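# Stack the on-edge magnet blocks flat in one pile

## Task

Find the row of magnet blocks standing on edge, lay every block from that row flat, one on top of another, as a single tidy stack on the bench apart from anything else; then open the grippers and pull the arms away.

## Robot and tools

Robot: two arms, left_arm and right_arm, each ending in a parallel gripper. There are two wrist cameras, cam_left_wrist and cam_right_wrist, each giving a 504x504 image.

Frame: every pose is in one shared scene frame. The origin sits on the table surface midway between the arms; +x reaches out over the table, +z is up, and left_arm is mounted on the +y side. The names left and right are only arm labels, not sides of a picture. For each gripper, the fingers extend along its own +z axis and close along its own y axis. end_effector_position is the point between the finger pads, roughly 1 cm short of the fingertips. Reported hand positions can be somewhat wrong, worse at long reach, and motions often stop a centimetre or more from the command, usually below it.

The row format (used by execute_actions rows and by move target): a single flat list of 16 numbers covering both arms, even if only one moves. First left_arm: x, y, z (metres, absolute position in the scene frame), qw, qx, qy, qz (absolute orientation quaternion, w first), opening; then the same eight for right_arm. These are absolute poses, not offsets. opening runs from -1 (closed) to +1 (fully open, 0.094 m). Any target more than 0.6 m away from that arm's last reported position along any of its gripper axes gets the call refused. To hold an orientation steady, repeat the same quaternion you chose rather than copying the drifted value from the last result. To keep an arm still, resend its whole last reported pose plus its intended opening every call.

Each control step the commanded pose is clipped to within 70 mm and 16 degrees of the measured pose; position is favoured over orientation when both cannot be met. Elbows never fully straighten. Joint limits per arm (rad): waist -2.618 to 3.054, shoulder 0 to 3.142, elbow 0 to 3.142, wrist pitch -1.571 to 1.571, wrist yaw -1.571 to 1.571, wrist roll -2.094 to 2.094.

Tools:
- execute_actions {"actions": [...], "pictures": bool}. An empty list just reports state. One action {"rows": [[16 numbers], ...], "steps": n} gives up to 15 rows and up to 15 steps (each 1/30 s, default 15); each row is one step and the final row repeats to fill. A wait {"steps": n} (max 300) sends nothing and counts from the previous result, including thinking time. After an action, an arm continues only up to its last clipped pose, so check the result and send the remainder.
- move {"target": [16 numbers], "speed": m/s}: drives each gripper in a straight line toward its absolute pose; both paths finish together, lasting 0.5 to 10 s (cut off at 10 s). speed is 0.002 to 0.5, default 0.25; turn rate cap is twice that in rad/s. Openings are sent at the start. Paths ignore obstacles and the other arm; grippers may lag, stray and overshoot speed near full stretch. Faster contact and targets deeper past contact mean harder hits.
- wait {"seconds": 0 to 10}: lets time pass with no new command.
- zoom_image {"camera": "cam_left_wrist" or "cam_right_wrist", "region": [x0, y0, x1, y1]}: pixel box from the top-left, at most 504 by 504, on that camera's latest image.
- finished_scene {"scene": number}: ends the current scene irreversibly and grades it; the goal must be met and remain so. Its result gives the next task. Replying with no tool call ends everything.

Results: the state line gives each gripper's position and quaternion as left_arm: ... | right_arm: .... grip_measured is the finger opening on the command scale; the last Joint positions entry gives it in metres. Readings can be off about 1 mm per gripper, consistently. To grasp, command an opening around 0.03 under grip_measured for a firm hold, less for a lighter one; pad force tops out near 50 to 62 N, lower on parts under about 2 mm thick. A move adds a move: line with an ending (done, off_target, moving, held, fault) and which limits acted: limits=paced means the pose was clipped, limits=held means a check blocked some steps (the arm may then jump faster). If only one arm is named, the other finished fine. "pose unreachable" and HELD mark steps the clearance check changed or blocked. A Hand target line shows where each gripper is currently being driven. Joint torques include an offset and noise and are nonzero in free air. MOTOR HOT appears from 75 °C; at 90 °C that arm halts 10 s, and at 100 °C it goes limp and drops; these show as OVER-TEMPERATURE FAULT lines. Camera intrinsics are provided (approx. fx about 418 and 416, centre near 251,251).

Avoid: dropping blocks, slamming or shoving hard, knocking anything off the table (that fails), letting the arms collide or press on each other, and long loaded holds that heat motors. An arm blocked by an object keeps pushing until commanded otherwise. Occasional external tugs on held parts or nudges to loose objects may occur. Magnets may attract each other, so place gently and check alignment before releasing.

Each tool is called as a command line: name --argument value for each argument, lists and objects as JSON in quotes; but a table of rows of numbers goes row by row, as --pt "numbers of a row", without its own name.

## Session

execute_actions --actions '[]'

Scene clock: 0.00 s of 6200.00 s.
left_arm: end_effector_position=(+0.0994, -0.1539, +0.2975) grip_measured=+1.000 end_effector_quat_wxyz=(+0.378, +0.509, +0.748, -0.197) | right_arm: end_effector_position=(+0.3521, -0.2730, +0.1711) grip_measured=+1.000 end_effector_quat_wxyz=(+0.477, +0.051, +0.841, +0.249)
Joint positions: left_arm=[-1.542  1.371  1.458 -0.826 -0.331 -0.171  0.094] | right_arm=[-0.145  1.071  0.546  0.033 -0.471  0.302  0.094]
Joint velocities: left_arm=[-0.002 -0.007 -0.002 -0.051  0.007 -0.037  0.   ] | right_arm=[ 0.012 -0.012 -0.012 -0.007  0.007 -0.022  0.   ]
Joint torques (N m, as the arm reports them, + toward a larger angle): no reading
Hand target (left_arm): +0.101, -0.155, +0.312; +0.392, +0.499, +0.743, -0.210
Hand target (right_arm): +0.356, -0.273, +0.185; +0.494, +0.042, +0.832, +0.249

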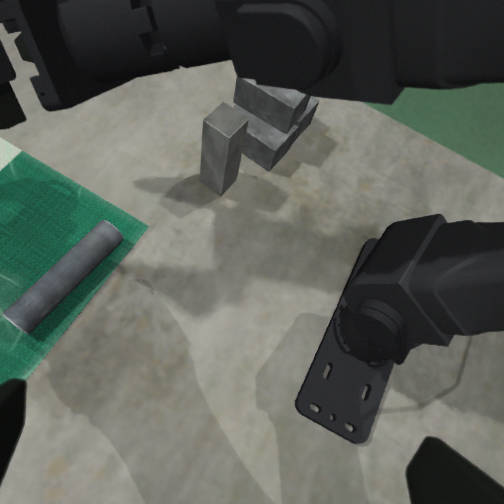

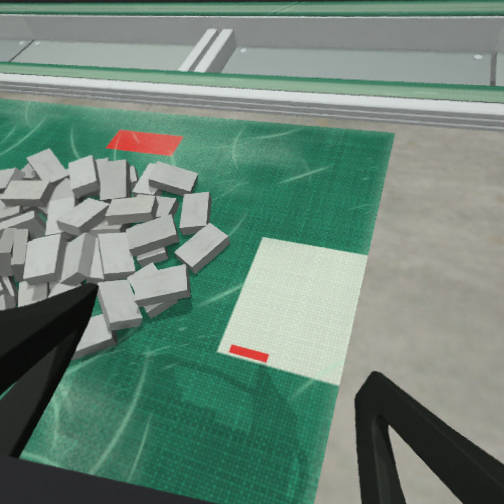

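move --target '[0.22,0.15,0.32,0.259,0,0.966,0,1,0.3521,-0.2730,0.1711,0.477,0.051,0.841,0.249,1]' --speed 0.2

Scene clock: 7.97 s of 6200.00 s.
left_arm: end_effector_position=(+0.2206, +0.1482, +0.3082) grip_measured=+1.000 end_effector_quat_wxyz=(+0.262, +0.009, +0.965, -0.006) | right_arm: end_effector_position=(+0.3521, -0.2730, +0.1711) grip_measured=+1.000 end_effector_quat_wxyz=(+0.477, +0.051, +0.841, +0.249)
Joint positions: left_arm=[-0.619  1.152  1.625 -1.583 -0.27  -0.507  0.094] | right_arm=[-0.145  1.071  0.546  0.033 -0.471  0.302  0.094]
Joint velocities: left_arm=[ 0.012 -0.017 -0.002 -0.007 -0.007  0.051  0.   ] | right_arm=[ 0.007  0.007  0.007  0.022 -0.037  0.037  0.   ]
Joint torques (N m, as the arm reports them, + toward a larger angle): left_arm=[ 0.98 -2.41  7.59  0.9  -0.12  0.05] | right_arm=[-0.02 -2.48  7.86  1.48 -0.13  0.02]
Hand target (left_arm): +0.218, +0.152, +0.320; +0.281, +0.004, +0.960, -0.016
Hand target (right_arm): +0.352, -0.273, +0.171; +0.477, +0.051, +0.841, +0.249
Off the commanded pose (left_arm): 0.012 m, 1 deg.
Off the commanded pose (right_arm): 0.000 m, 0 deg.
joint sent to its limit (left arm) — the command would take joint 4 (wrist pitch) past its lower limit, so that joint was sent only as far as its limit.
After step 90, 1.40 s passed at rest.
move: off_target (left_arm)

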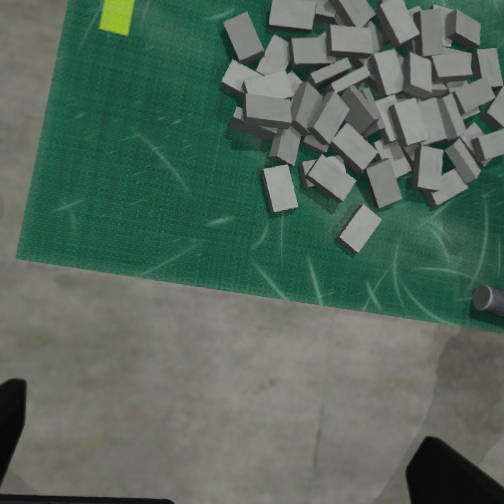

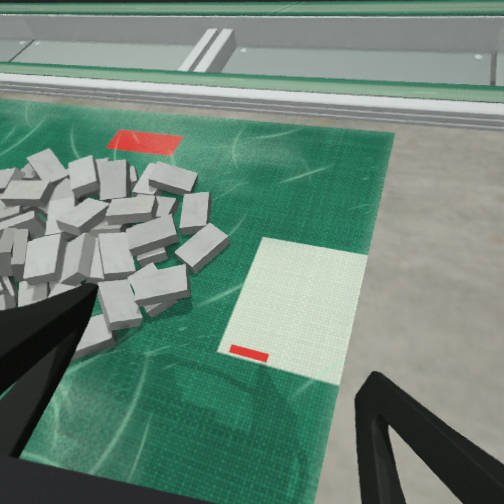

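move --target '[0.2,0.27,0.28,0.2778,-0.3650,0.8811,0.1151,1,0.22,-0.30,0.28,0.2778,0.3650,0.8811,-0.1151,1]' --speed 0.3

Scene clock: 15.13 s of 6200.00 s.
left_arm: end_effector_position=(+0.2031, +0.2628, +0.2770) grip_measured=+1.000 end_effector_quat_wxyz=(+0.275, -0.350, +0.890, +0.096) | right_arm: end_effector_position=(+0.2216, -0.3011, +0.2680) grip_measured=+1.000 end_effector_quat_wxyz=(+0.289, +0.343, +0.890, -0.077)
Joint positions: left_arm=[-0.28   1.022  1.403 -1.583 -0.474 -0.911  0.094] | right_arm=[ 0.489  1.156  1.42  -1.564  0.55   1.19   0.094]
Joint velocities: left_arm=[ 0.002 -0.022 -0.007  0.007 -0.066 -0.081  0.   ] | right_arm=[ 0.017  0.007 -0.012 -0.022 -0.081 -0.007  0.   ]
Joint torques (N m, as the arm reports them, + toward a larger angle): left_arm=[ 1.06 -1.36  4.99  0.75 -0.49 -0.07] | right_arm=[ 0.43 -3.08  8.35  0.51  0.56  0.07]
Hand target (left_arm): +0.199, +0.270, +0.281; +0.286, -0.360, +0.882, +0.104
Hand target (right_arm): +0.220, -0.304, +0.279; +0.306, +0.349, +0.883, -0.070
Off the commanded pose (left_arm): 0.008 m, 3 deg.
Off the commanded pose (right_arm): 0.012 m, 5 deg.
joint sent to its limit (left arm) — the command would take joint 4 (wrist pitch) past its lower limit, so that joint was sent only as far as its limit.
joint sent to its limit (right arm) — the command would take joint 4 (wrist pitch) past its lower limit, so that joint was sent only as far as its limit.
After step 90, 1.80 s passed at rest.
move: off_target (left_arm, right_arm)

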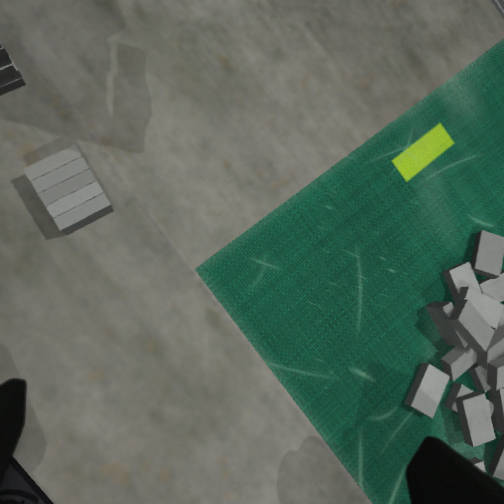

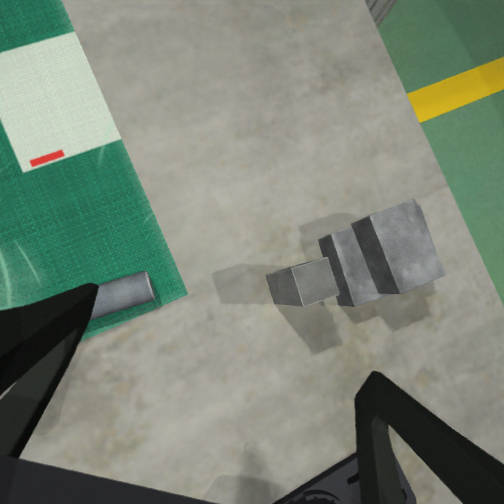

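zoom_image --camera "cam_left_wrist" --region '[0,40,200,260]'

Region (0, 40, 200, 260) of cam_left_wrist's 504x504 image, scaled by 2.291, with more detail than that image has; it fills the left 458 columns of this view, and the rest is white.

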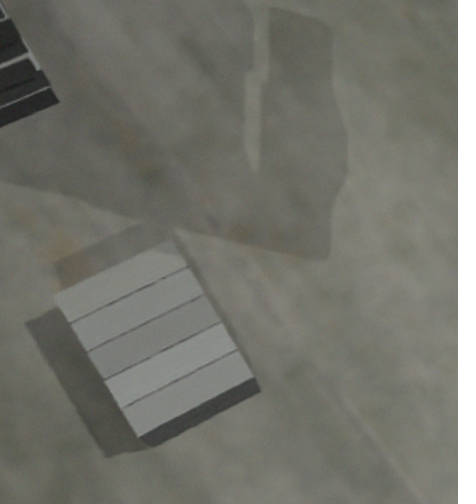

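move --target '[0.170,0.435,0.13,0.4228,-0.5360,0.6388,0.3548,0.6,0.22,-0.30,0.28,0.2778,0.3650,0.8811,-0.1151,1]' --speed 0.2

Scene clock: 138.17 s of 6200.00 s.
left_arm: end_effector_position=(+0.1703, +0.4306, +0.1293) grip_measured=+0.602 end_effector_quat_wxyz=(+0.421, -0.536, +0.645, +0.346) | right_arm: end_effector_position=(+0.2211, -0.2983, +0.2681) grip_measured=+1.000 end_effector_quat_wxyz=(+0.290, +0.345, +0.890, -0.073)
Joint positions: left_arm=[ 0.324  0.767  0.311 -0.254 -0.898 -0.599  0.075] | right_arm=[ 0.503  1.156  1.42  -1.566  0.552  1.207  0.094]
Joint velocities: left_arm=[ 0.002 -0.002 -0.007 -0.022  0.051  0.037  0.002] | right_arm=[0.007 0.002 0.012 0.007 0.051 0.037 0.   ]
Joint torques (N m, as the arm reports them, + toward a larger angle): left_arm=[ 1.11  1.33  6.84  1.44 -0.32  0.07] | right_arm=[ 0.79 -2.91  8.42  0.49  0.61  0.11]
Hand target (left_arm): +0.169, +0.434, +0.130; +0.421, -0.538, +0.640, +0.352
Hand target (right_arm): +0.220, -0.301, +0.279; +0.307, +0.348, +0.883, -0.067
Off the commanded pose (left_arm): 0.004 m, 1 deg.
Off the commanded pose (right_arm): 0.012 m, 6 deg.
joint sent to its limit (right arm) — the command would take joint 4 (wrist pitch) past its lower limit, so that joint was sent only as far as its limit.
After step 90, 117.00 s passed at rest.
move: off_target (right_arm)

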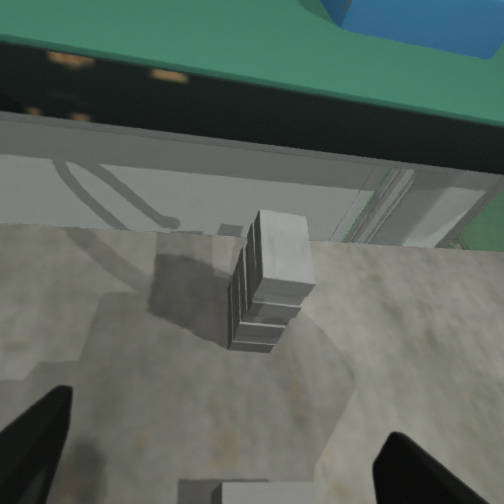

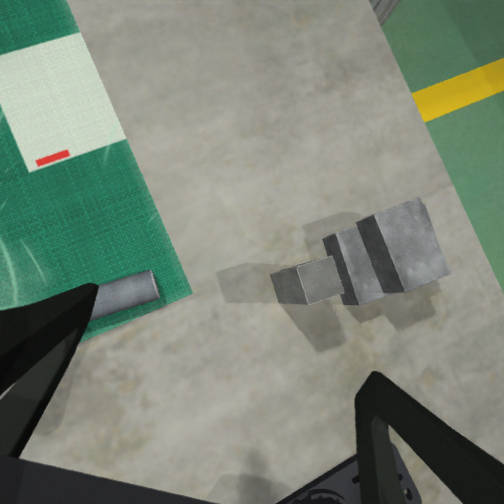

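execute_actions --actions '[]'

Scene clock: 155.87 s of 6200.00 s.
left_arm: end_effector_position=(+0.1706, +0.4308, +0.1296) grip_measured=+0.602 end_effector_quat_wxyz=(+0.422, -0.536, +0.645, +0.346) | right_arm: end_effector_position=(+0.2211, -0.2983, +0.2681) grip_measured=+1.000 end_effector_quat_wxyz=(+0.290, +0.345, +0.890, -0.073)
Joint positions: left_arm=[ 0.324  0.768  0.31  -0.251 -0.898 -0.597  0.075] | right_arm=[ 0.503  1.156  1.42  -1.566  0.552  1.207  0.094]
Joint velocities: left_arm=[-0.007 -0.007 -0.017  0.022  0.007  0.081 -0.   ] | right_arm=[-0.007  0.017  0.022 -0.022 -0.022  0.022  0.   ]
Joint torques (N m, as the arm reports them, + toward a larger angle): left_arm=[ 1.07  1.26  6.71  1.43 -0.32  0.03] | right_arm=[ 0.7  -2.93  8.43  0.49  0.6   0.11]
Hand target (left_arm): +0.169, +0.434, +0.130; +0.421, -0.538, +0.640, +0.352
Hand target (right_arm): +0.220, -0.301, +0.279; +0.307, +0.348, +0.883, -0.067
Off the commanded pose (left_arm): 0.004 m, 1 deg.
Off the commanded pose (right_arm): 0.012 m, 6 deg.
Steps of this call (steps 1 to 90: nothing new was sent; then 14.70 s passed at rest). Readings (end_effector_position):
1: left_arm (+0.1703, +0.4307, +0.1292) | right_arm (+0.2211, -0.2983, +0.2681)
2: left_arm (+0.1703, +0.4307, +0.1293) | right_arm (+0.2211, -0.2983, +0.2681)
4: left_arm (+0.1704, +0.4308, +0.1294) | right_arm (+0.2211, -0.2983, +0.2681)
8: left_arm (+0.1705, +0.4308, +0.1295) | right_arm (+0.2211, -0.2983, +0.2681)
90: the state above

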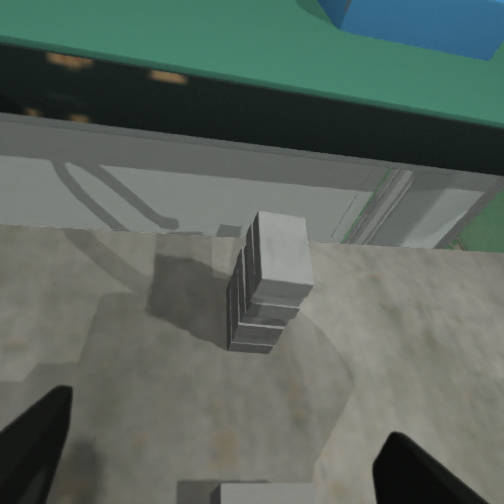

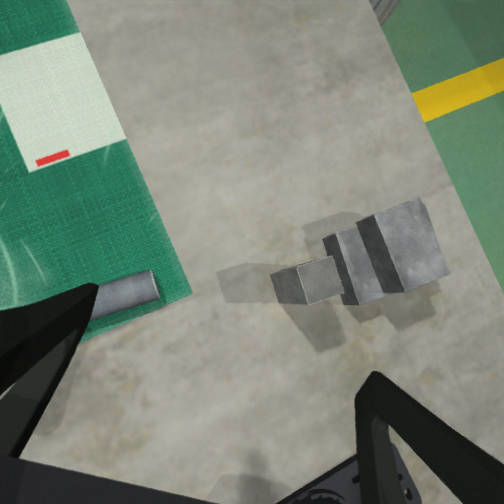

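move --target '[0.179,0.432,0.09,0.4228,-0.5360,0.6388,0.3548,0.6,0.22,-0.30,0.28,0.2778,0.3650,0.8811,-0.1151,1]' --speed 0.06

Scene clock: 169.53 s of 6200.00 s.
left_arm: end_effector_position=(+0.1791, +0.4317, +0.0872) grip_measured=+0.602 end_effector_quat_wxyz=(+0.418, -0.536, +0.646, +0.348) | right_arm: end_effector_position=(+0.2211, -0.2983, +0.2681) grip_measured=+1.000 end_effector_quat_wxyz=(+0.290, +0.345, +0.890, -0.073)
Joint positions: left_arm=[ 0.305  0.968  0.192  0.04  -0.916 -0.621  0.075] | right_arm=[ 0.503  1.156  1.42  -1.566  0.552  1.207  0.094]
Joint velocities: left_arm=[-0.007 -0.017  0.007  0.037 -0.066  0.007  0.   ] | right_arm=[-0.012 -0.022 -0.017  0.037 -0.051 -0.066  0.   ]
Joint torques (N m, as the arm reports them, + toward a larger angle): left_arm=[-1.11  0.52  6.06  1.39 -0.48 -0.05] | right_arm=[ 0.89 -2.93  8.41  0.49  0.6   0.1 ]
Hand target (left_arm): +0.180, +0.432, +0.090; +0.423, -0.536, +0.639, +0.355
Hand target (right_arm): +0.220, -0.301, +0.279; +0.307, +0.348, +0.883, -0.067
Off the commanded pose (left_arm): 0.003 m, 1 deg.
Off the commanded pose (right_arm): 0.012 m, 6 deg.
joint sent to its limit (right arm) — the command would take joint 4 (wrist pitch) past its lower limit, so that joint was sent only as far as its limit.
After step 90, 9.27 s passed at rest.
move: off_target (right_arm)

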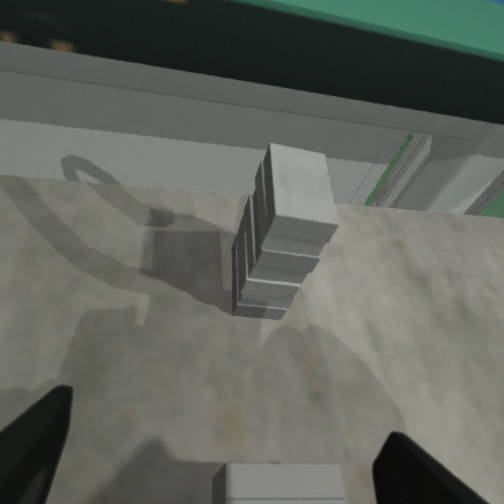

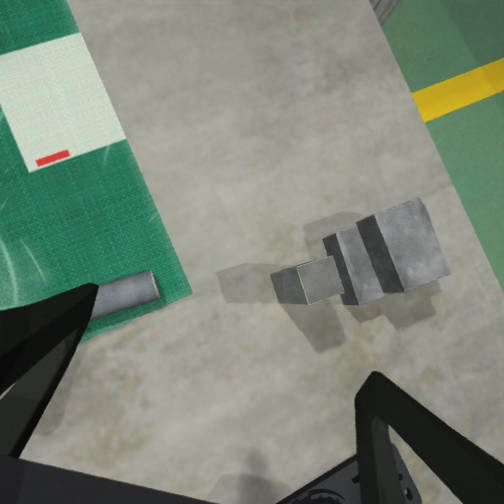

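move --target '[0.189,0.432,0.065,0.4228,-0.5360,0.6388,0.3548,0.6,0.221,-0.298,0.268,0.290,0.345,0.890,-0.073,1]' --speed 0.05

Scene clock: 175.23 s of 6200.00 s.
left_arm: end_effector_position=(+0.1901, +0.4323, +0.0630) grip_measured=+0.602 end_effector_quat_wxyz=(+0.419, -0.537, +0.645, +0.348) | right_arm: end_effector_position=(+0.2204, -0.2965, +0.2670) grip_measured=+1.000 end_effector_quat_wxyz=(+0.286, +0.344, +0.892, -0.069)
Joint positions: left_arm=[ 0.285  1.189  0.155  0.282 -0.931 -0.646  0.075] | right_arm=[ 0.503  1.156  1.42  -1.566  0.539  1.207  0.094]
Joint velocities: left_arm=[ 0.027 -0.002  0.007  0.037 -0.007  0.066  0.001] | right_arm=[-0.002 -0.017 -0.002 -0.037 -0.037  0.007  0.   ]
Joint torques (N m, as the arm reports them, + toward a larger angle): left_arm=[-1.24 -0.33  4.91  1.39 -0.51 -0.03] | right_arm=[ 0.09 -1.82  6.35  0.58  0.44  0.04]
Hand target (left_arm): +0.189, +0.432, +0.064; +0.423, -0.536, +0.639, +0.355
Hand target (right_arm): +0.221, -0.298, +0.268; +0.290, +0.345, +0.890, -0.073
Off the commanded pose (left_arm): 0.002 m, 1 deg.
Off the commanded pose (right_arm): 0.002 m, 1 deg.
After step 90, 1.60 s passed at rest.
move: done

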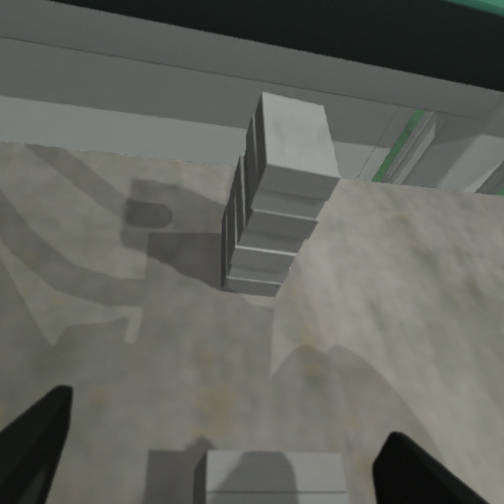

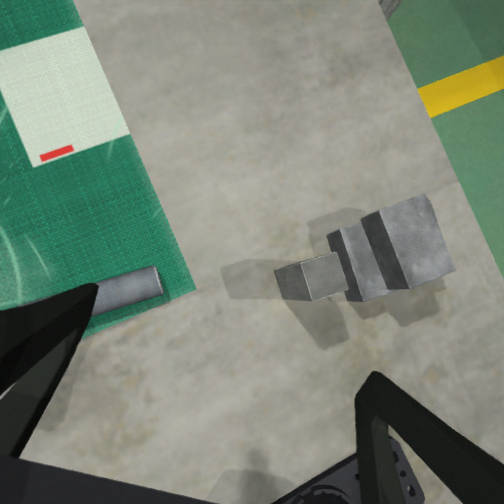

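zoom_image --camera "cam_left_wrist" --region '[0,330,504,504]'

move --target '[0.197,0.425,0.05,0.4228,-0.5360,0.6388,0.3548,0.6,0.221,-0.298,0.268,0.290,0.345,0.890,-0.073,1]' --speed 0.04

Region (0, 330, 504, 504) of cam_left_wrist's 504x504 image, scaled by 1.000; it fills the top 174 rows of this view, and the rest is white.

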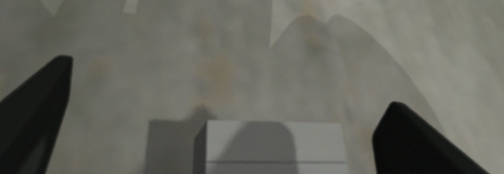

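Scene clock: 191.20 s of 6200.00 s.
left_arm: end_effector_position=(+0.1983, +0.4251, +0.0480) grip_measured=+0.602 end_effector_quat_wxyz=(+0.418, -0.536, +0.646, +0.347) | right_arm: end_effector_position=(+0.2200, -0.2956, +0.2664) grip_measured=+1.000 end_effector_quat_wxyz=(+0.283, +0.344, +0.893, -0.067)
Joint positions: left_arm=[ 0.226  1.333  0.155  0.367 -0.972 -0.715  0.075] | right_arm=[ 0.503  1.156  1.42  -1.566  0.533  1.207  0.094]
Joint velocities: left_arm=[-0.017 -0.002 -0.012 -0.007 -0.051  0.037 -0.001] | right_arm=[ 0.007 -0.017  0.002  0.007 -0.007  0.022  0.   ]
Joint torques (N m, as the arm reports them, + toward a larger angle): left_arm=[-1.17 -0.9   4.21  1.29 -0.56 -0.06] | right_arm=[ 0.03 -1.8   6.4   0.57  0.53  0.04]
Hand target (left_arm): +0.197, +0.425, +0.050; +0.423, -0.536, +0.639, +0.355
Hand target (right_arm): +0.221, -0.298, +0.268; +0.290, +0.345, +0.890, -0.073
Off the commanded pose (left_arm): 0.002 m, 1 deg.
Off the commanded pose (right_arm): 0.003 m, 1 deg.
After step 90, 12.00 s passed at rest.
move: done

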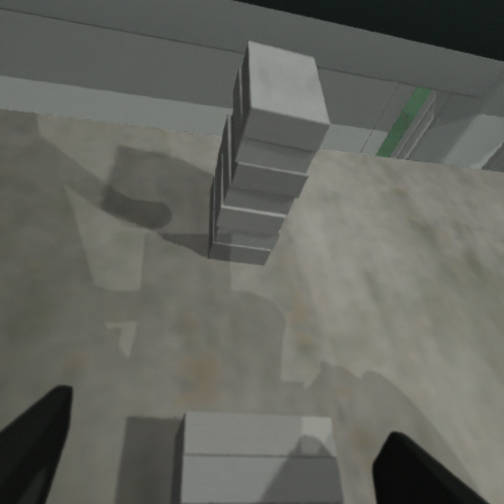

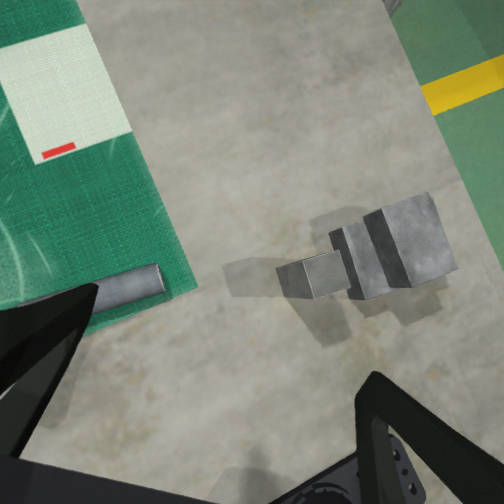

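move --target '[0.204,0.427,0.034,0.4228,-0.5360,0.6388,0.3548,0.6,0.221,-0.298,0.268,0.290,0.345,0.890,-0.073,1]' --speed 0.03

Scene clock: 213.40 s of 6200.00 s.
left_arm: end_effector_position=(+0.2060, +0.4271, +0.0318) grip_measured=+0.602 end_effector_quat_wxyz=(+0.419, -0.538, +0.645, +0.347) | right_arm: end_effector_position=(+0.2198, -0.2950, +0.2660) grip_measured=+1.000 end_effector_quat_wxyz=(+0.282, +0.344, +0.893, -0.066)
Joint positions: left_arm=[ 0.226  1.51   0.155  0.544 -0.972 -0.72   0.075] | right_arm=[ 0.503  1.156  1.42  -1.566  0.528  1.207  0.094]
Joint velocities: left_arm=[-0.002  0.002  0.017  0.022  0.022 -0.007 -0.001] | right_arm=[ 0.007  0.002 -0.007 -0.051 -0.022  0.007  0.   ]
Joint torques (N m, as the arm reports them, + toward a larger angle): left_arm=[-0.93 -1.61  3.26  1.32 -0.55 -0.04] | right_arm=[ 0.09 -1.74  6.33  0.58  0.57  0.05]
Hand target (left_arm): +0.204, +0.427, +0.033; +0.422, -0.536, +0.639, +0.355
Hand target (right_arm): +0.221, -0.298, +0.268; +0.290, +0.345, +0.890, -0.073
Off the commanded pose (left_arm): 0.003 m, 1 deg.
Off the commanded pose (right_arm): 0.004 m, 1 deg.
After step 90, 18.17 s passed at rest.
move: done

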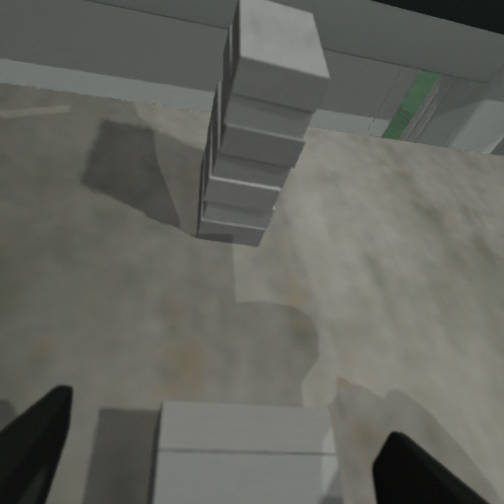

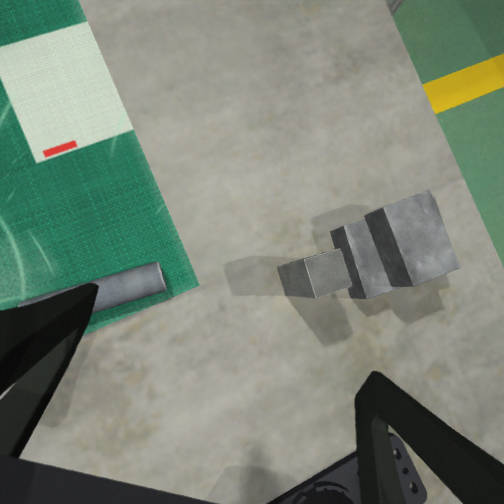

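move --target '[0.208,0.427,0.024,0.4228,-0.5360,0.6388,0.3548,0.45,0.221,-0.298,0.268,0.290,0.345,0.890,-0.073,1]' --speed 0.02

Scene clock: 221.20 s of 6200.00 s.
left_arm: end_effector_position=(+0.2069, +0.4275, +0.0201) grip_measured=+0.452 end_effector_quat_wxyz=(+0.413, -0.537, +0.647, +0.349) | right_arm: end_effector_position=(+0.2197, -0.2949, +0.2660) grip_measured=+1.000 end_effector_quat_wxyz=(+0.282, +0.344, +0.893, -0.066)
Joint positions: left_arm=[ 0.226  1.612  0.155  0.628 -0.973 -0.724  0.068] | right_arm=[ 0.503  1.156  1.42  -1.566  0.528  1.207  0.094]
Joint velocities: left_arm=[-0.002  0.007 -0.002 -0.022 -0.007 -0.007  0.001] | right_arm=[-0.012 -0.012  0.002  0.022  0.037 -0.007  0.   ]
Joint torques (N m, as the arm reports them, + toward a larger angle): left_arm=[-1.53 -2.09  3.05  1.28 -0.54 -0.08] | right_arm=[ 0.12 -1.77  6.35  0.6   0.56  0.04]
Hand target (left_arm): +0.208, +0.427, +0.024; +0.423, -0.536, +0.639, +0.354
Hand target (right_arm): +0.221, -0.298, +0.268; +0.290, +0.345, +0.890, -0.073
Off the commanded pose (left_arm): 0.004 m, 2 deg.
Off the commanded pose (right_arm): 0.004 m, 1 deg.
After step 90, 4.00 s passed at rest.
move: done

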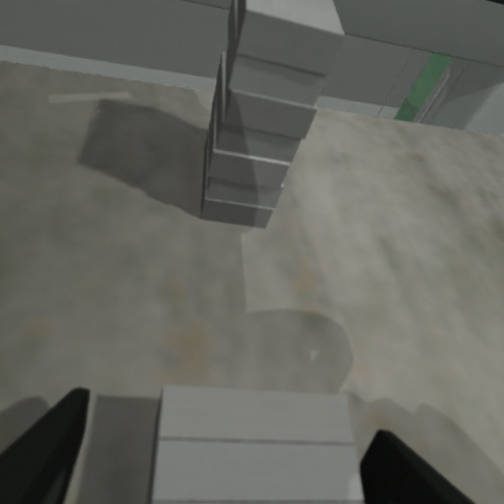

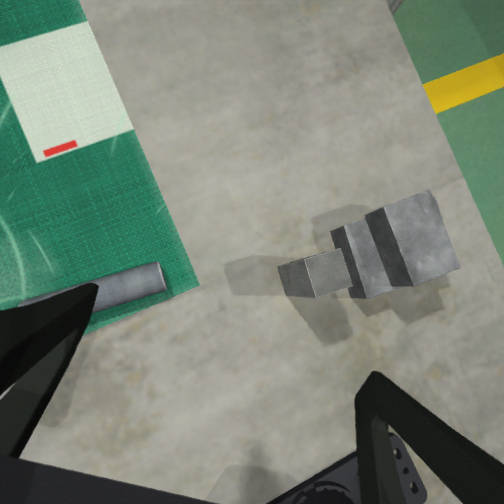

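move --target '[0.215,0.427,0.018,0.4228,-0.5360,0.6388,0.3548,0.45,0.221,-0.298,0.268,0.290,0.345,0.890,-0.073,1]' --speed 0.015

Scene clock: 234.67 s of 6200.00 s.
left_arm: end_effector_position=(+0.2070, +0.4255, +0.0120) grip_measured=+0.452 end_effector_quat_wxyz=(+0.410, -0.535, +0.649, +0.353) | right_arm: end_effector_position=(+0.2197, -0.2949, +0.2660) grip_measured=+1.000 end_effector_quat_wxyz=(+0.281, +0.344, +0.893, -0.066)
Joint positions: left_arm=[ 0.212  1.681  0.155  0.675 -0.985 -0.738  0.068] | right_arm=[ 0.503  1.156  1.42  -1.566  0.528  1.207  0.094]
Joint velocities: left_arm=[-0.017  0.012 -0.002  0.066 -0.051 -0.007 -0.001] | right_arm=[ 0.017  0.022  0.007  0.022 -0.007  0.022  0.   ]
Joint torques (N m, as the arm reports them, + toward a larger angle): left_arm=[-1.15 -2.25  4.54  1.24 -0.52 -0.06] | right_arm=[ 0.15 -1.81  6.35  0.6   0.56  0.03]
Hand target (left_arm): +0.215, +0.427, +0.018; +0.423, -0.536, +0.639, +0.354
Hand target (right_arm): +0.221, -0.298, +0.268; +0.290, +0.345, +0.890, -0.073
Off the commanded pose (left_arm): 0.010 m, 2 deg.
Off the commanded pose (right_arm): 0.004 m, 1 deg.
After step 90, 9.50 s passed at rest.
move: done

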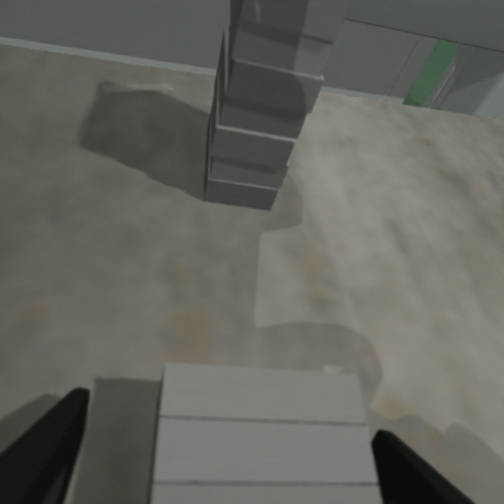

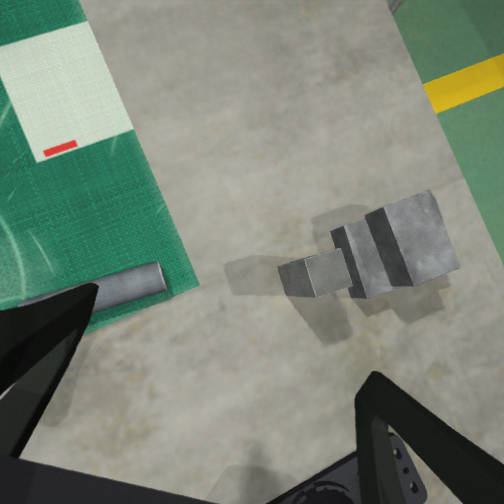

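move --target '[0.221,0.428,0.021,0.4228,-0.5360,0.6388,0.3548,0.45,0.221,-0.298,0.268,0.290,0.345,0.890,-0.073,1]' --speed 0.015

Scene clock: 244.03 s of 6200.00 s.
left_arm: end_effector_position=(+0.2146, +0.4273, +0.0152) grip_measured=+0.452 end_effector_quat_wxyz=(+0.415, -0.537, +0.646, +0.350) | right_arm: end_effector_position=(+0.2197, -0.2949, +0.2660) grip_measured=+1.000 end_effector_quat_wxyz=(+0.282, +0.344, +0.893, -0.066)
Joint positions: left_arm=[ 0.212  1.682  0.18   0.666 -0.985 -0.738  0.068] | right_arm=[ 0.503  1.156  1.42  -1.566  0.528  1.207  0.094]
Joint velocities: left_arm=[ 0.002  0.002 -0.007 -0.051  0.007 -0.081 -0.001] | right_arm=[-0.007  0.012 -0.017  0.051 -0.051  0.007  0.   ]
Joint torques (N m, as the arm reports them, + toward a larger angle): left_arm=[-1.39 -3.3   4.83  1.04 -0.51 -0.06] | right_arm=[ 0.1  -1.86  6.4   0.6   0.61  0.01]
Hand target (left_arm): +0.221, +0.428, +0.021; +0.423, -0.536, +0.639, +0.354
Hand target (right_arm): +0.221, -0.298, +0.268; +0.290, +0.345, +0.890, -0.073
Off the commanded pose (left_arm): 0.009 m, 1 deg.
Off the commanded pose (right_arm): 0.004 m, 1 deg.
After step 90, 5.03 s passed at rest.
move: done

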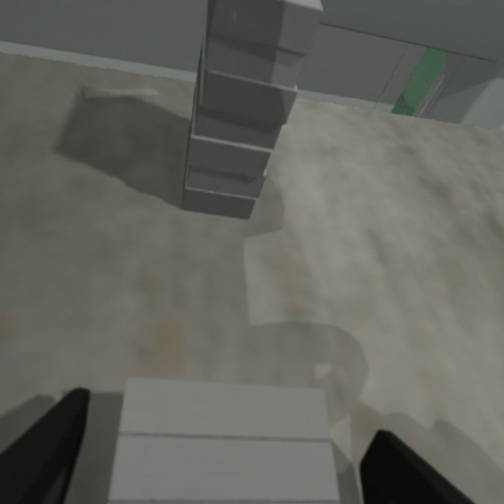

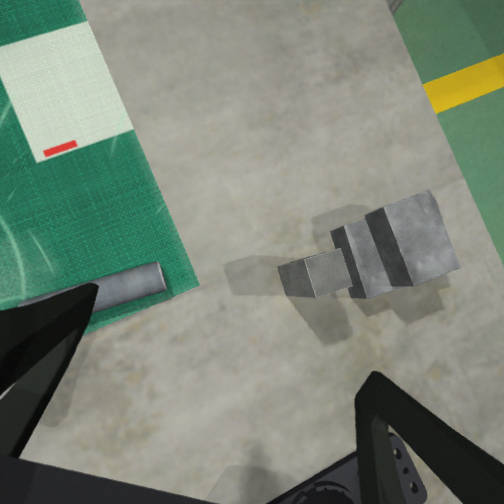

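move --target '[0.219,0.428,0.014,0.4228,-0.5360,0.6388,0.3548,0.3,0.221,-0.298,0.268,0.290,0.345,0.890,-0.073,1]' --speed 0.01

Scene clock: 268.20 s of 6200.00 s.
left_arm: end_effector_position=(+0.2155, +0.4278, +0.0111) grip_measured=+0.302 end_effector_quat_wxyz=(+0.416, -0.537, +0.645, +0.351) | right_arm: end_effector_position=(+0.2197, -0.2949, +0.2660) grip_measured=+1.000 end_effector_quat_wxyz=(+0.281, +0.344, +0.893, -0.066)
Joint positions: left_arm=[ 0.212  1.727  0.18   0.714 -0.988 -0.739  0.061] | right_arm=[ 0.503  1.156  1.42  -1.566  0.528  1.207  0.094]
Joint velocities: left_arm=[ 0.002  0.002 -0.007  0.051  0.007  0.007 -0.001] | right_arm=[ 0.007 -0.007 -0.007 -0.081 -0.066 -0.11   0.   ]
Joint torques (N m, as the arm reports them, + toward a larger angle): left_arm=[-1.08 -2.47  3.45  1.21 -0.52 -0.06] | right_arm=[ 0.06 -1.8   6.33  0.6   0.56  0.03]
Hand target (left_arm): +0.219, +0.428, +0.014; +0.423, -0.536, +0.639, +0.354
Hand target (right_arm): +0.221, -0.298, +0.268; +0.290, +0.345, +0.890, -0.073
Off the commanded pose (left_arm): 0.005 m, 1 deg.
Off the commanded pose (right_arm): 0.004 m, 1 deg.
After step 90, 19.73 s passed at rest.
move: done

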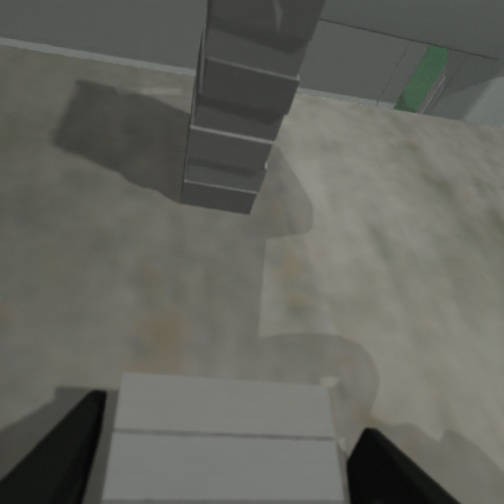

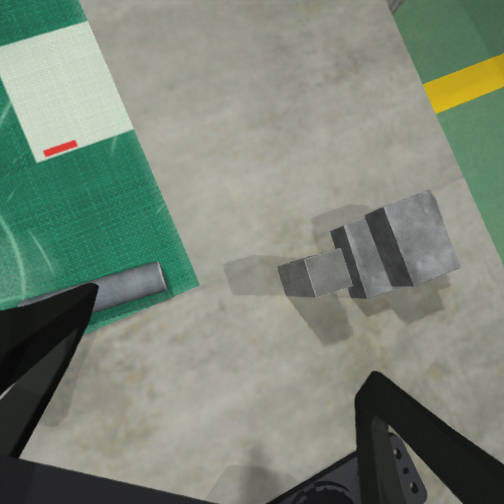

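execute_actions --actions '[{"rows":[[0.219,0.428,0.012,0.4228,-0.5360,0.6388,0.3548,0.2,0.221,-0.298,0.268,0.290,0.345,0.890,-0.073,1],[0.219,0.428,0.011,0.4228,-0.5360,0.6388,0.3548,0.15,0.221,-0.298,0.268,0.290,0.345,0.890,-0.073,1],[0.219,0.428,0.011,0.4228,-0.5360,0.6388,0.3548,0.1,0.221,-0.298,0.268,0.290,0.345,0.890,-0.073,1],[0.219,0.428,0.011,0.4228,-0.5360,0.6388,0.3548,0.1,0.221,-0.298,0.268,0.290,0.345,0.890,-0.073,1],[0.219,0.428,0.011,0.4228,-0.5360,0.6388,0.3548,0.05,0.221,-0.298,0.268,0.290,0.345,0.890,-0.073,1]],"steps":15}]'

Scene clock: 276.03 s of 6200.00 s.
left_arm: end_effector_position=(+0.2153, +0.4290, +0.0108) grip_measured=+0.052 end_effector_quat_wxyz=(+0.420, -0.539, +0.639, +0.354) | right_arm: end_effector_position=(+0.2198, -0.2950, +0.2660) grip_measured=+1.000 end_effector_quat_wxyz=(+0.282, +0.344, +0.893, -0.066)
Joint positions: left_arm=[ 0.212  1.752  0.18   0.746 -1.    -0.739  0.049] | right_arm=[ 0.503  1.156  1.42  -1.566  0.528  1.207  0.094]
Joint velocities: left_arm=[-0.012 -0.002 -0.002  0.037 -0.022  0.022 -0.   ] | right_arm=[ 0.002  0.012 -0.002  0.066 -0.007 -0.022  0.   ]
Joint torques (N m, as the arm reports them, + toward a larger angle): left_arm=[-1.03 -2.44  3.28  1.18 -0.37 -0.03] | right_arm=[ 0.11 -1.84  6.44  0.56  0.57  0.02]
Hand target (left_arm): +0.219, +0.428, +0.011; +0.423, -0.536, +0.639, +0.355
Hand target (right_arm): +0.221, -0.298, +0.268; +0.290, +0.345, +0.890, -0.073
Off the commanded pose (left_arm): 0.004 m, 0 deg.
Off the commanded pose (right_arm): 0.004 m, 1 deg.
Steps of this call (steps 1 to 90: nothing new was sent; then 4.33 s passed at rest; steps 91 to 105: all 15 steps of this action). Readings (end_effector_position):
91: left_arm (+0.2156, +0.4278, +0.0108) | right_arm (+0.2198, -0.2950, +0.2660)
92: left_arm (+0.2159, +0.4280, +0.0107) | right_arm (+0.2198, -0.2950, +0.2660)
94: left_arm (+0.2155, +0.4285, +0.0107) | right_arm (+0.2198, -0.2950, +0.2660)
98: left_arm (+0.2153, +0.4289, +0.0107) | right_arm (+0.2198, -0.2950, +0.2660)
105: the state above

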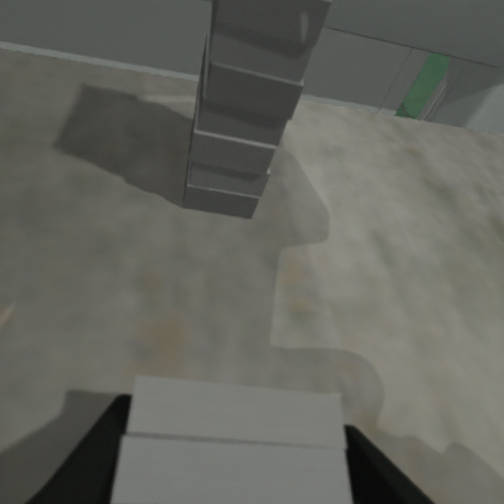

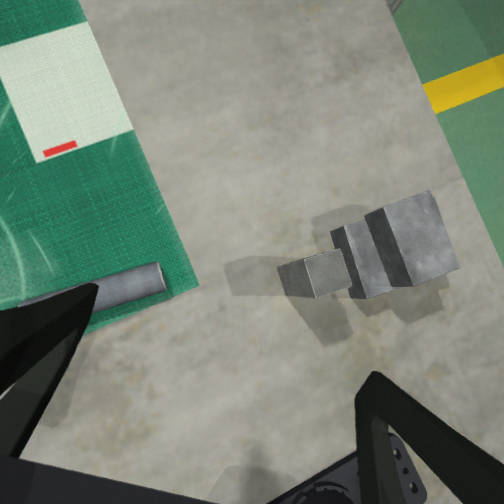

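execute_actions --actions '[{"rows":[[0.219,0.428,0.013,0.4228,-0.5360,0.6388,0.3548,0.02,0.221,-0.298,0.268,0.290,0.345,0.890,-0.073,1],[0.219,0.428,0.013,0.4228,-0.5360,0.6388,0.3548,0.0,0.221,-0.298,0.268,0.290,0.345,0.890,-0.073,1],[0.219,0.428,0.013,0.4228,-0.5360,0.6388,0.3548,-0.02,0.221,-0.298,0.268,0.290,0.345,0.890,-0.073,1],[0.219,0.428,0.013,0.4228,-0.5360,0.6388,0.3548,-0.04,0.221,-0.298,0.268,0.290,0.345,0.890,-0.073,1],[0.219,0.428,0.013,0.4228,-0.5360,0.6388,0.3548,-0.06,0.221,-0.298,0.268,0.290,0.345,0.890,-0.073,1],[0.219,0.428,0.013,0.4228,-0.5360,0.6388,0.3548,-0.075,0.221,-0.298,0.268,0.290,0.345,0.890,-0.073,1],[0.219,0.428,0.013,0.4228,-0.5360,0.6388,0.3548,-0.09,0.221,-0.298,0.268,0.290,0.345,0.890,-0.073,1],[0.219,0.428,0.013,0.4228,-0.5360,0.6388,0.3548,-0.10,0.221,-0.298,0.268,0.290,0.345,0.890,-0.073,1],[0.219,0.428,0.013,0.4228,-0.5360,0.6388,0.3548,-0.11,0.221,-0.298,0.268,0.290,0.345,0.890,-0.073,1],[0.219,0.428,0.013,0.4228,-0.5360,0.6388,0.3548,-0.12,0.221,-0.298,0.268,0.290,0.345,0.890,-0.073,1],[0.219,0.428,0.013,0.4228,-0.5360,0.6388,0.3548,-0.13,0.221,-0.298,0.268,0.290,0.345,0.890,-0.073,1],[0.219,0.428,0.013,0.4228,-0.5360,0.6388,0.3548,-0.14,0.221,-0.298,0.268,0.290,0.345,0.890,-0.073,1],[0.219,0.428,0.013,0.4228,-0.5360,0.6388,0.3548,-0.15,0.221,-0.298,0.268,0.290,0.345,0.890,-0.073,1]],"steps":15}]'

Scene clock: 285.17 s of 6200.00 s.
left_arm: end_effector_position=(+0.2151, +0.4290, +0.0108) grip_measured=-0.099 end_effector_quat_wxyz=(+0.419, -0.539, +0.639, +0.354) | right_arm: end_effector_position=(+0.2198, -0.2950, +0.2661) grip_measured=+1.000 end_effector_quat_wxyz=(+0.282, +0.344, +0.893, -0.066)
Joint positions: left_arm=[ 0.212  1.752  0.18   0.746 -1.001 -0.74   0.042] | right_arm=[ 0.503  1.156  1.42  -1.566  0.529  1.207  0.094]
Joint velocities: left_arm=[ 0.012 -0.002 -0.002  0.022 -0.022 -0.007  0.001] | right_arm=[-0.012  0.007 -0.007 -0.007 -0.081 -0.066  0.   ]
Joint torques (N m, as the arm reports them, + toward a larger angle): left_arm=[-1.01 -3.92  3.31  1.03 -0.38 -0.01] | right_arm=[ 0.04 -1.79  6.29  0.59  0.59  0.02]
Hand target (left_arm): +0.219, +0.428, +0.013; +0.423, -0.536, +0.639, +0.355
Hand target (right_arm): +0.221, -0.298, +0.268; +0.290, +0.345, +0.890, -0.073
Off the commanded pose (left_arm): 0.005 m, 1 deg.
Off the commanded pose (right_arm): 0.004 m, 1 deg.
Steps of this call (steps 1 to 90: nothing new was sent; then 5.63 s passed at rest; steps 91 to 105: all 15 steps of this action). Readings (end_effector_position):
91: left_arm (+0.2152, +0.4290, +0.0108) | right_arm (+0.2198, -0.2950, +0.2660)
92: left_arm (+0.2152, +0.4290, +0.0108) | right_arm (+0.2198, -0.2950, +0.2660)
94: left_arm (+0.2151, +0.4290, +0.0108) | right_arm (+0.2198, -0.2950, +0.2661)
98: left_arm (+0.2151, +0.4290, +0.0108) | right_arm (+0.2198, -0.2950, +0.2661)
105: the state above

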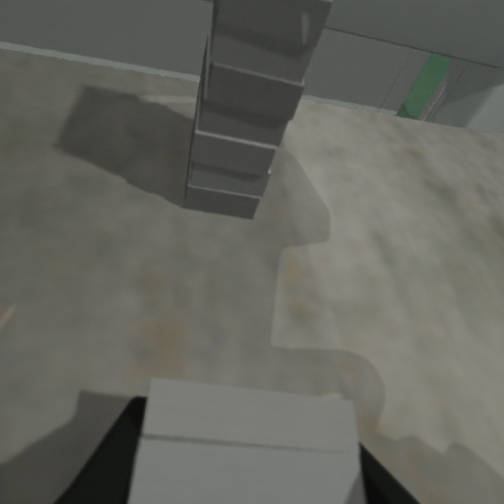

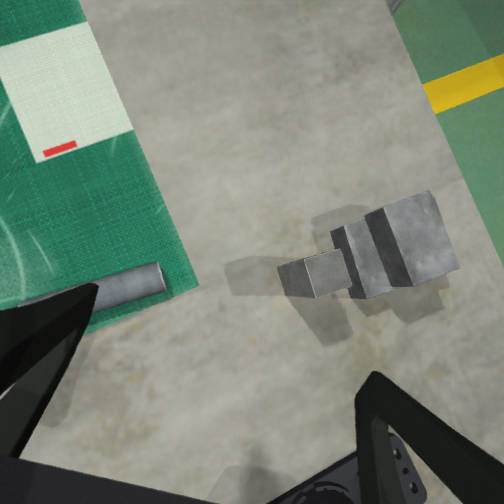

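move --target '[0.219,0.428,0.045,0.4228,-0.5360,0.6388,0.3548,-0.15,0.221,-0.298,0.268,0.290,0.345,0.890,-0.073,1]' --speed 0.02

Scene clock: 289.13 s of 6200.00 s.
left_arm: end_effector_position=(+0.2072, +0.4233, +0.0253) grip_measured=-0.099 end_effector_quat_wxyz=(+0.392, -0.529, +0.665, +0.352) | right_arm: end_effector_position=(+0.2197, -0.2949, +0.2660) grip_measured=+1.000 end_effector_quat_wxyz=(+0.282, +0.344, +0.893, -0.066)
Joint positions: left_arm=[ 0.212  1.514  0.192  0.427 -0.964 -0.74   0.042] | right_arm=[ 0.503  1.156  1.42  -1.566  0.528  1.207  0.094]
Joint velocities: left_arm=[-0.002  0.017  0.007 -0.051  0.007  0.022 -0.   ] | right_arm=[-0.007 -0.037  0.002  0.007  0.007  0.022  0.   ]
Joint torques (N m, as the arm reports them, + toward a larger angle): left_arm=[-1.02 -5.1   6.57  1.22 -0.73 -0.05] | right_arm=[ 0.09 -1.87  6.36  0.58  0.58  0.03]
Hand target (left_arm): +0.219, +0.428, +0.045; +0.423, -0.537, +0.639, +0.354
Hand target (right_arm): +0.221, -0.298, +0.268; +0.290, +0.345, +0.890, -0.073
Off the commanded pose (left_arm): 0.023 m, 5 deg.
Off the commanded pose (right_arm): 0.004 m, 1 deg.
move: off_target (left_arm)

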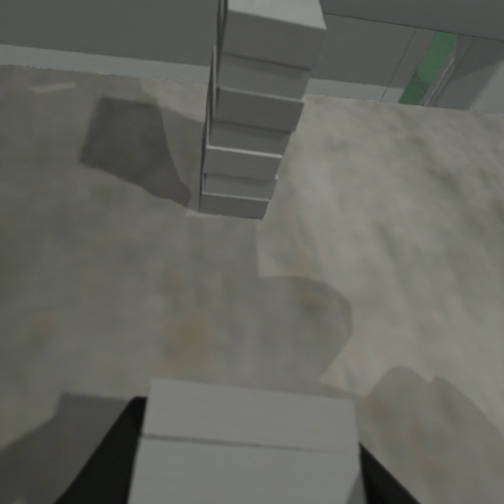

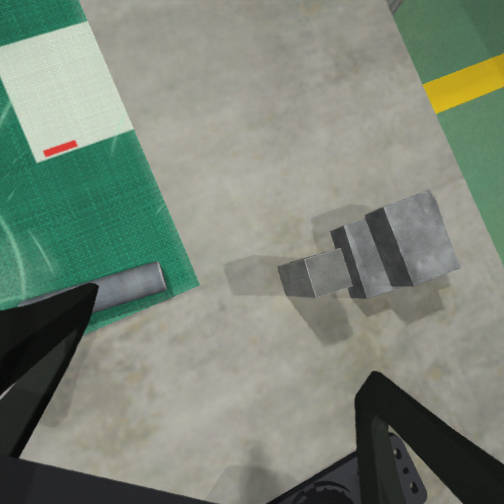

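move --target '[0.215,0.426,0.085,0.4228,-0.5360,0.6388,0.3548,-0.15,0.221,-0.298,0.268,0.290,0.345,0.890,-0.073,1]' --speed 0.025

Scene clock: 304.60 s of 6200.00 s.
left_arm: end_effector_position=(+0.2045, +0.4216, +0.0598) grip_measured=-0.099 end_effector_quat_wxyz=(+0.387, -0.528, +0.670, +0.349) | right_arm: end_effector_position=(+0.2197, -0.2949, +0.2660) grip_measured=+1.000 end_effector_quat_wxyz=(+0.282, +0.344, +0.893, -0.066)
Joint positions: left_arm=[ 0.212  1.254  0.258  0.087 -0.954 -0.742  0.042] | right_arm=[ 0.503  1.156  1.42  -1.566  0.528  1.207  0.094]
Joint velocities: left_arm=[ 0.002 -0.007  0.002 -0.051 -0.037 -0.037  0.   ] | right_arm=[ 0.002 -0.002  0.007  0.007  0.007 -0.022  0.   ]
Joint torques (N m, as the arm reports them, + toward a larger angle): left_arm=[-1.42 -4.28  8.43  1.25 -0.87 -0.07] | right_arm=[ 0.12 -1.84  6.34  0.57  0.58  0.03]
Hand target (left_arm): +0.214, +0.426, +0.085; +0.422, -0.537, +0.639, +0.354
Hand target (right_arm): +0.221, -0.298, +0.268; +0.290, +0.345, +0.890, -0.073
Off the commanded pose (left_arm): 0.028 m, 6 deg.
Off the commanded pose (right_arm): 0.004 m, 1 deg.
After step 90, 9.80 s passed at rest.
move: off_target (left_arm)

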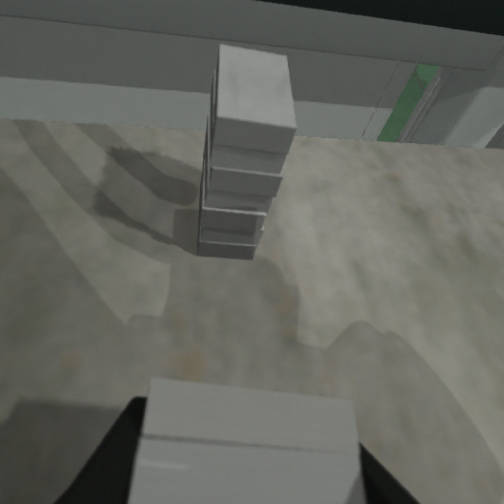

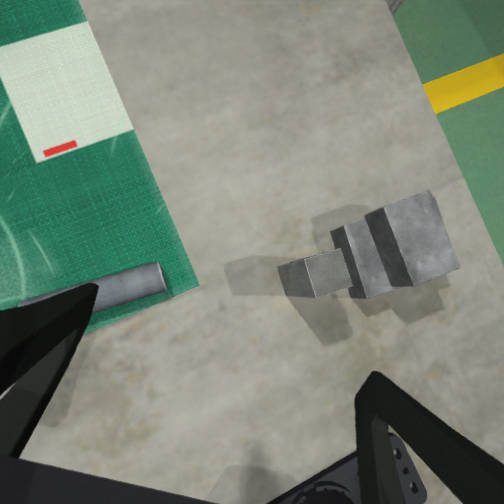

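move --target '[0.262,0.400,0.115,0.3650,-0.2778,0.8811,0.1151,-0.15,0.221,-0.298,0.268,0.290,0.345,0.890,-0.073,1]' --speed 0.1

Scene clock: 330.97 s of 6200.00 s.
left_arm: end_effector_position=(+0.2454, +0.3877, +0.0894) grip_measured=-0.099 end_effector_quat_wxyz=(+0.323, -0.286, +0.897, +0.101) | right_arm: end_effector_position=(+0.2198, -0.2950, +0.2660) grip_measured=+1.000 end_effector_quat_wxyz=(+0.282, +0.344, +0.893, -0.066)
Joint positions: left_arm=[ 0.593  0.994  0.519 -0.406  0.006  0.002  0.042] | right_arm=[ 0.503  1.156  1.42  -1.566  0.528  1.207  0.094]
Joint velocities: left_arm=[ 0.017 -0.002 -0.002 -0.022  0.022 -0.022  0.001] | right_arm=[-0.012  0.002 -0.012 -0.022 -0.007  0.066  0.   ]
Joint torques (N m, as the arm reports them, + toward a larger angle): left_arm=[ 1.03 -1.17 10.72  1.6   0.09  0.05] | right_arm=[ 0.14 -1.82  6.41  0.59  0.59  0.03]
Hand target (left_arm): +0.259, +0.399, +0.115; +0.360, -0.281, +0.882, +0.112
Hand target (right_arm): +0.221, -0.298, +0.268; +0.290, +0.345, +0.890, -0.073
Off the commanded pose (left_arm): 0.033 m, 6 deg.
Off the commanded pose (right_arm): 0.004 m, 1 deg.
After step 90, 18.83 s passed at rest.
move: off_target (left_arm)

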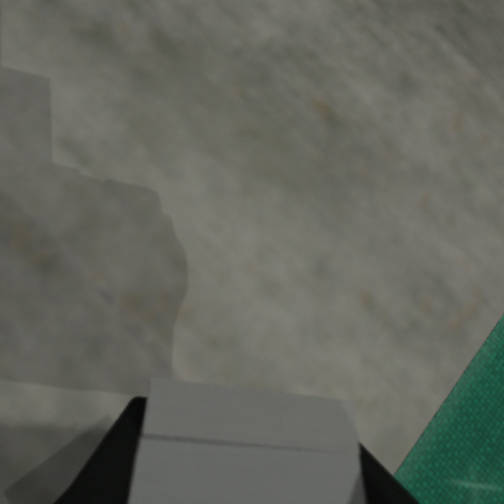

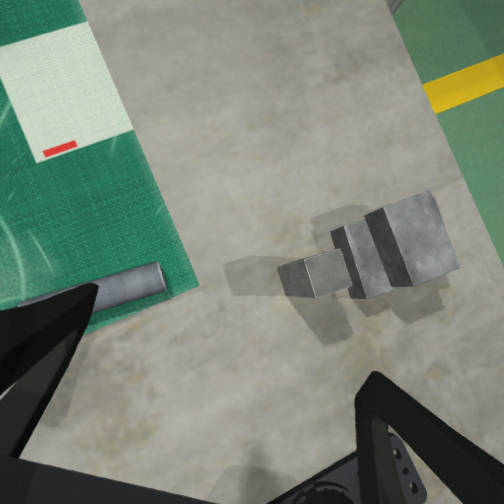

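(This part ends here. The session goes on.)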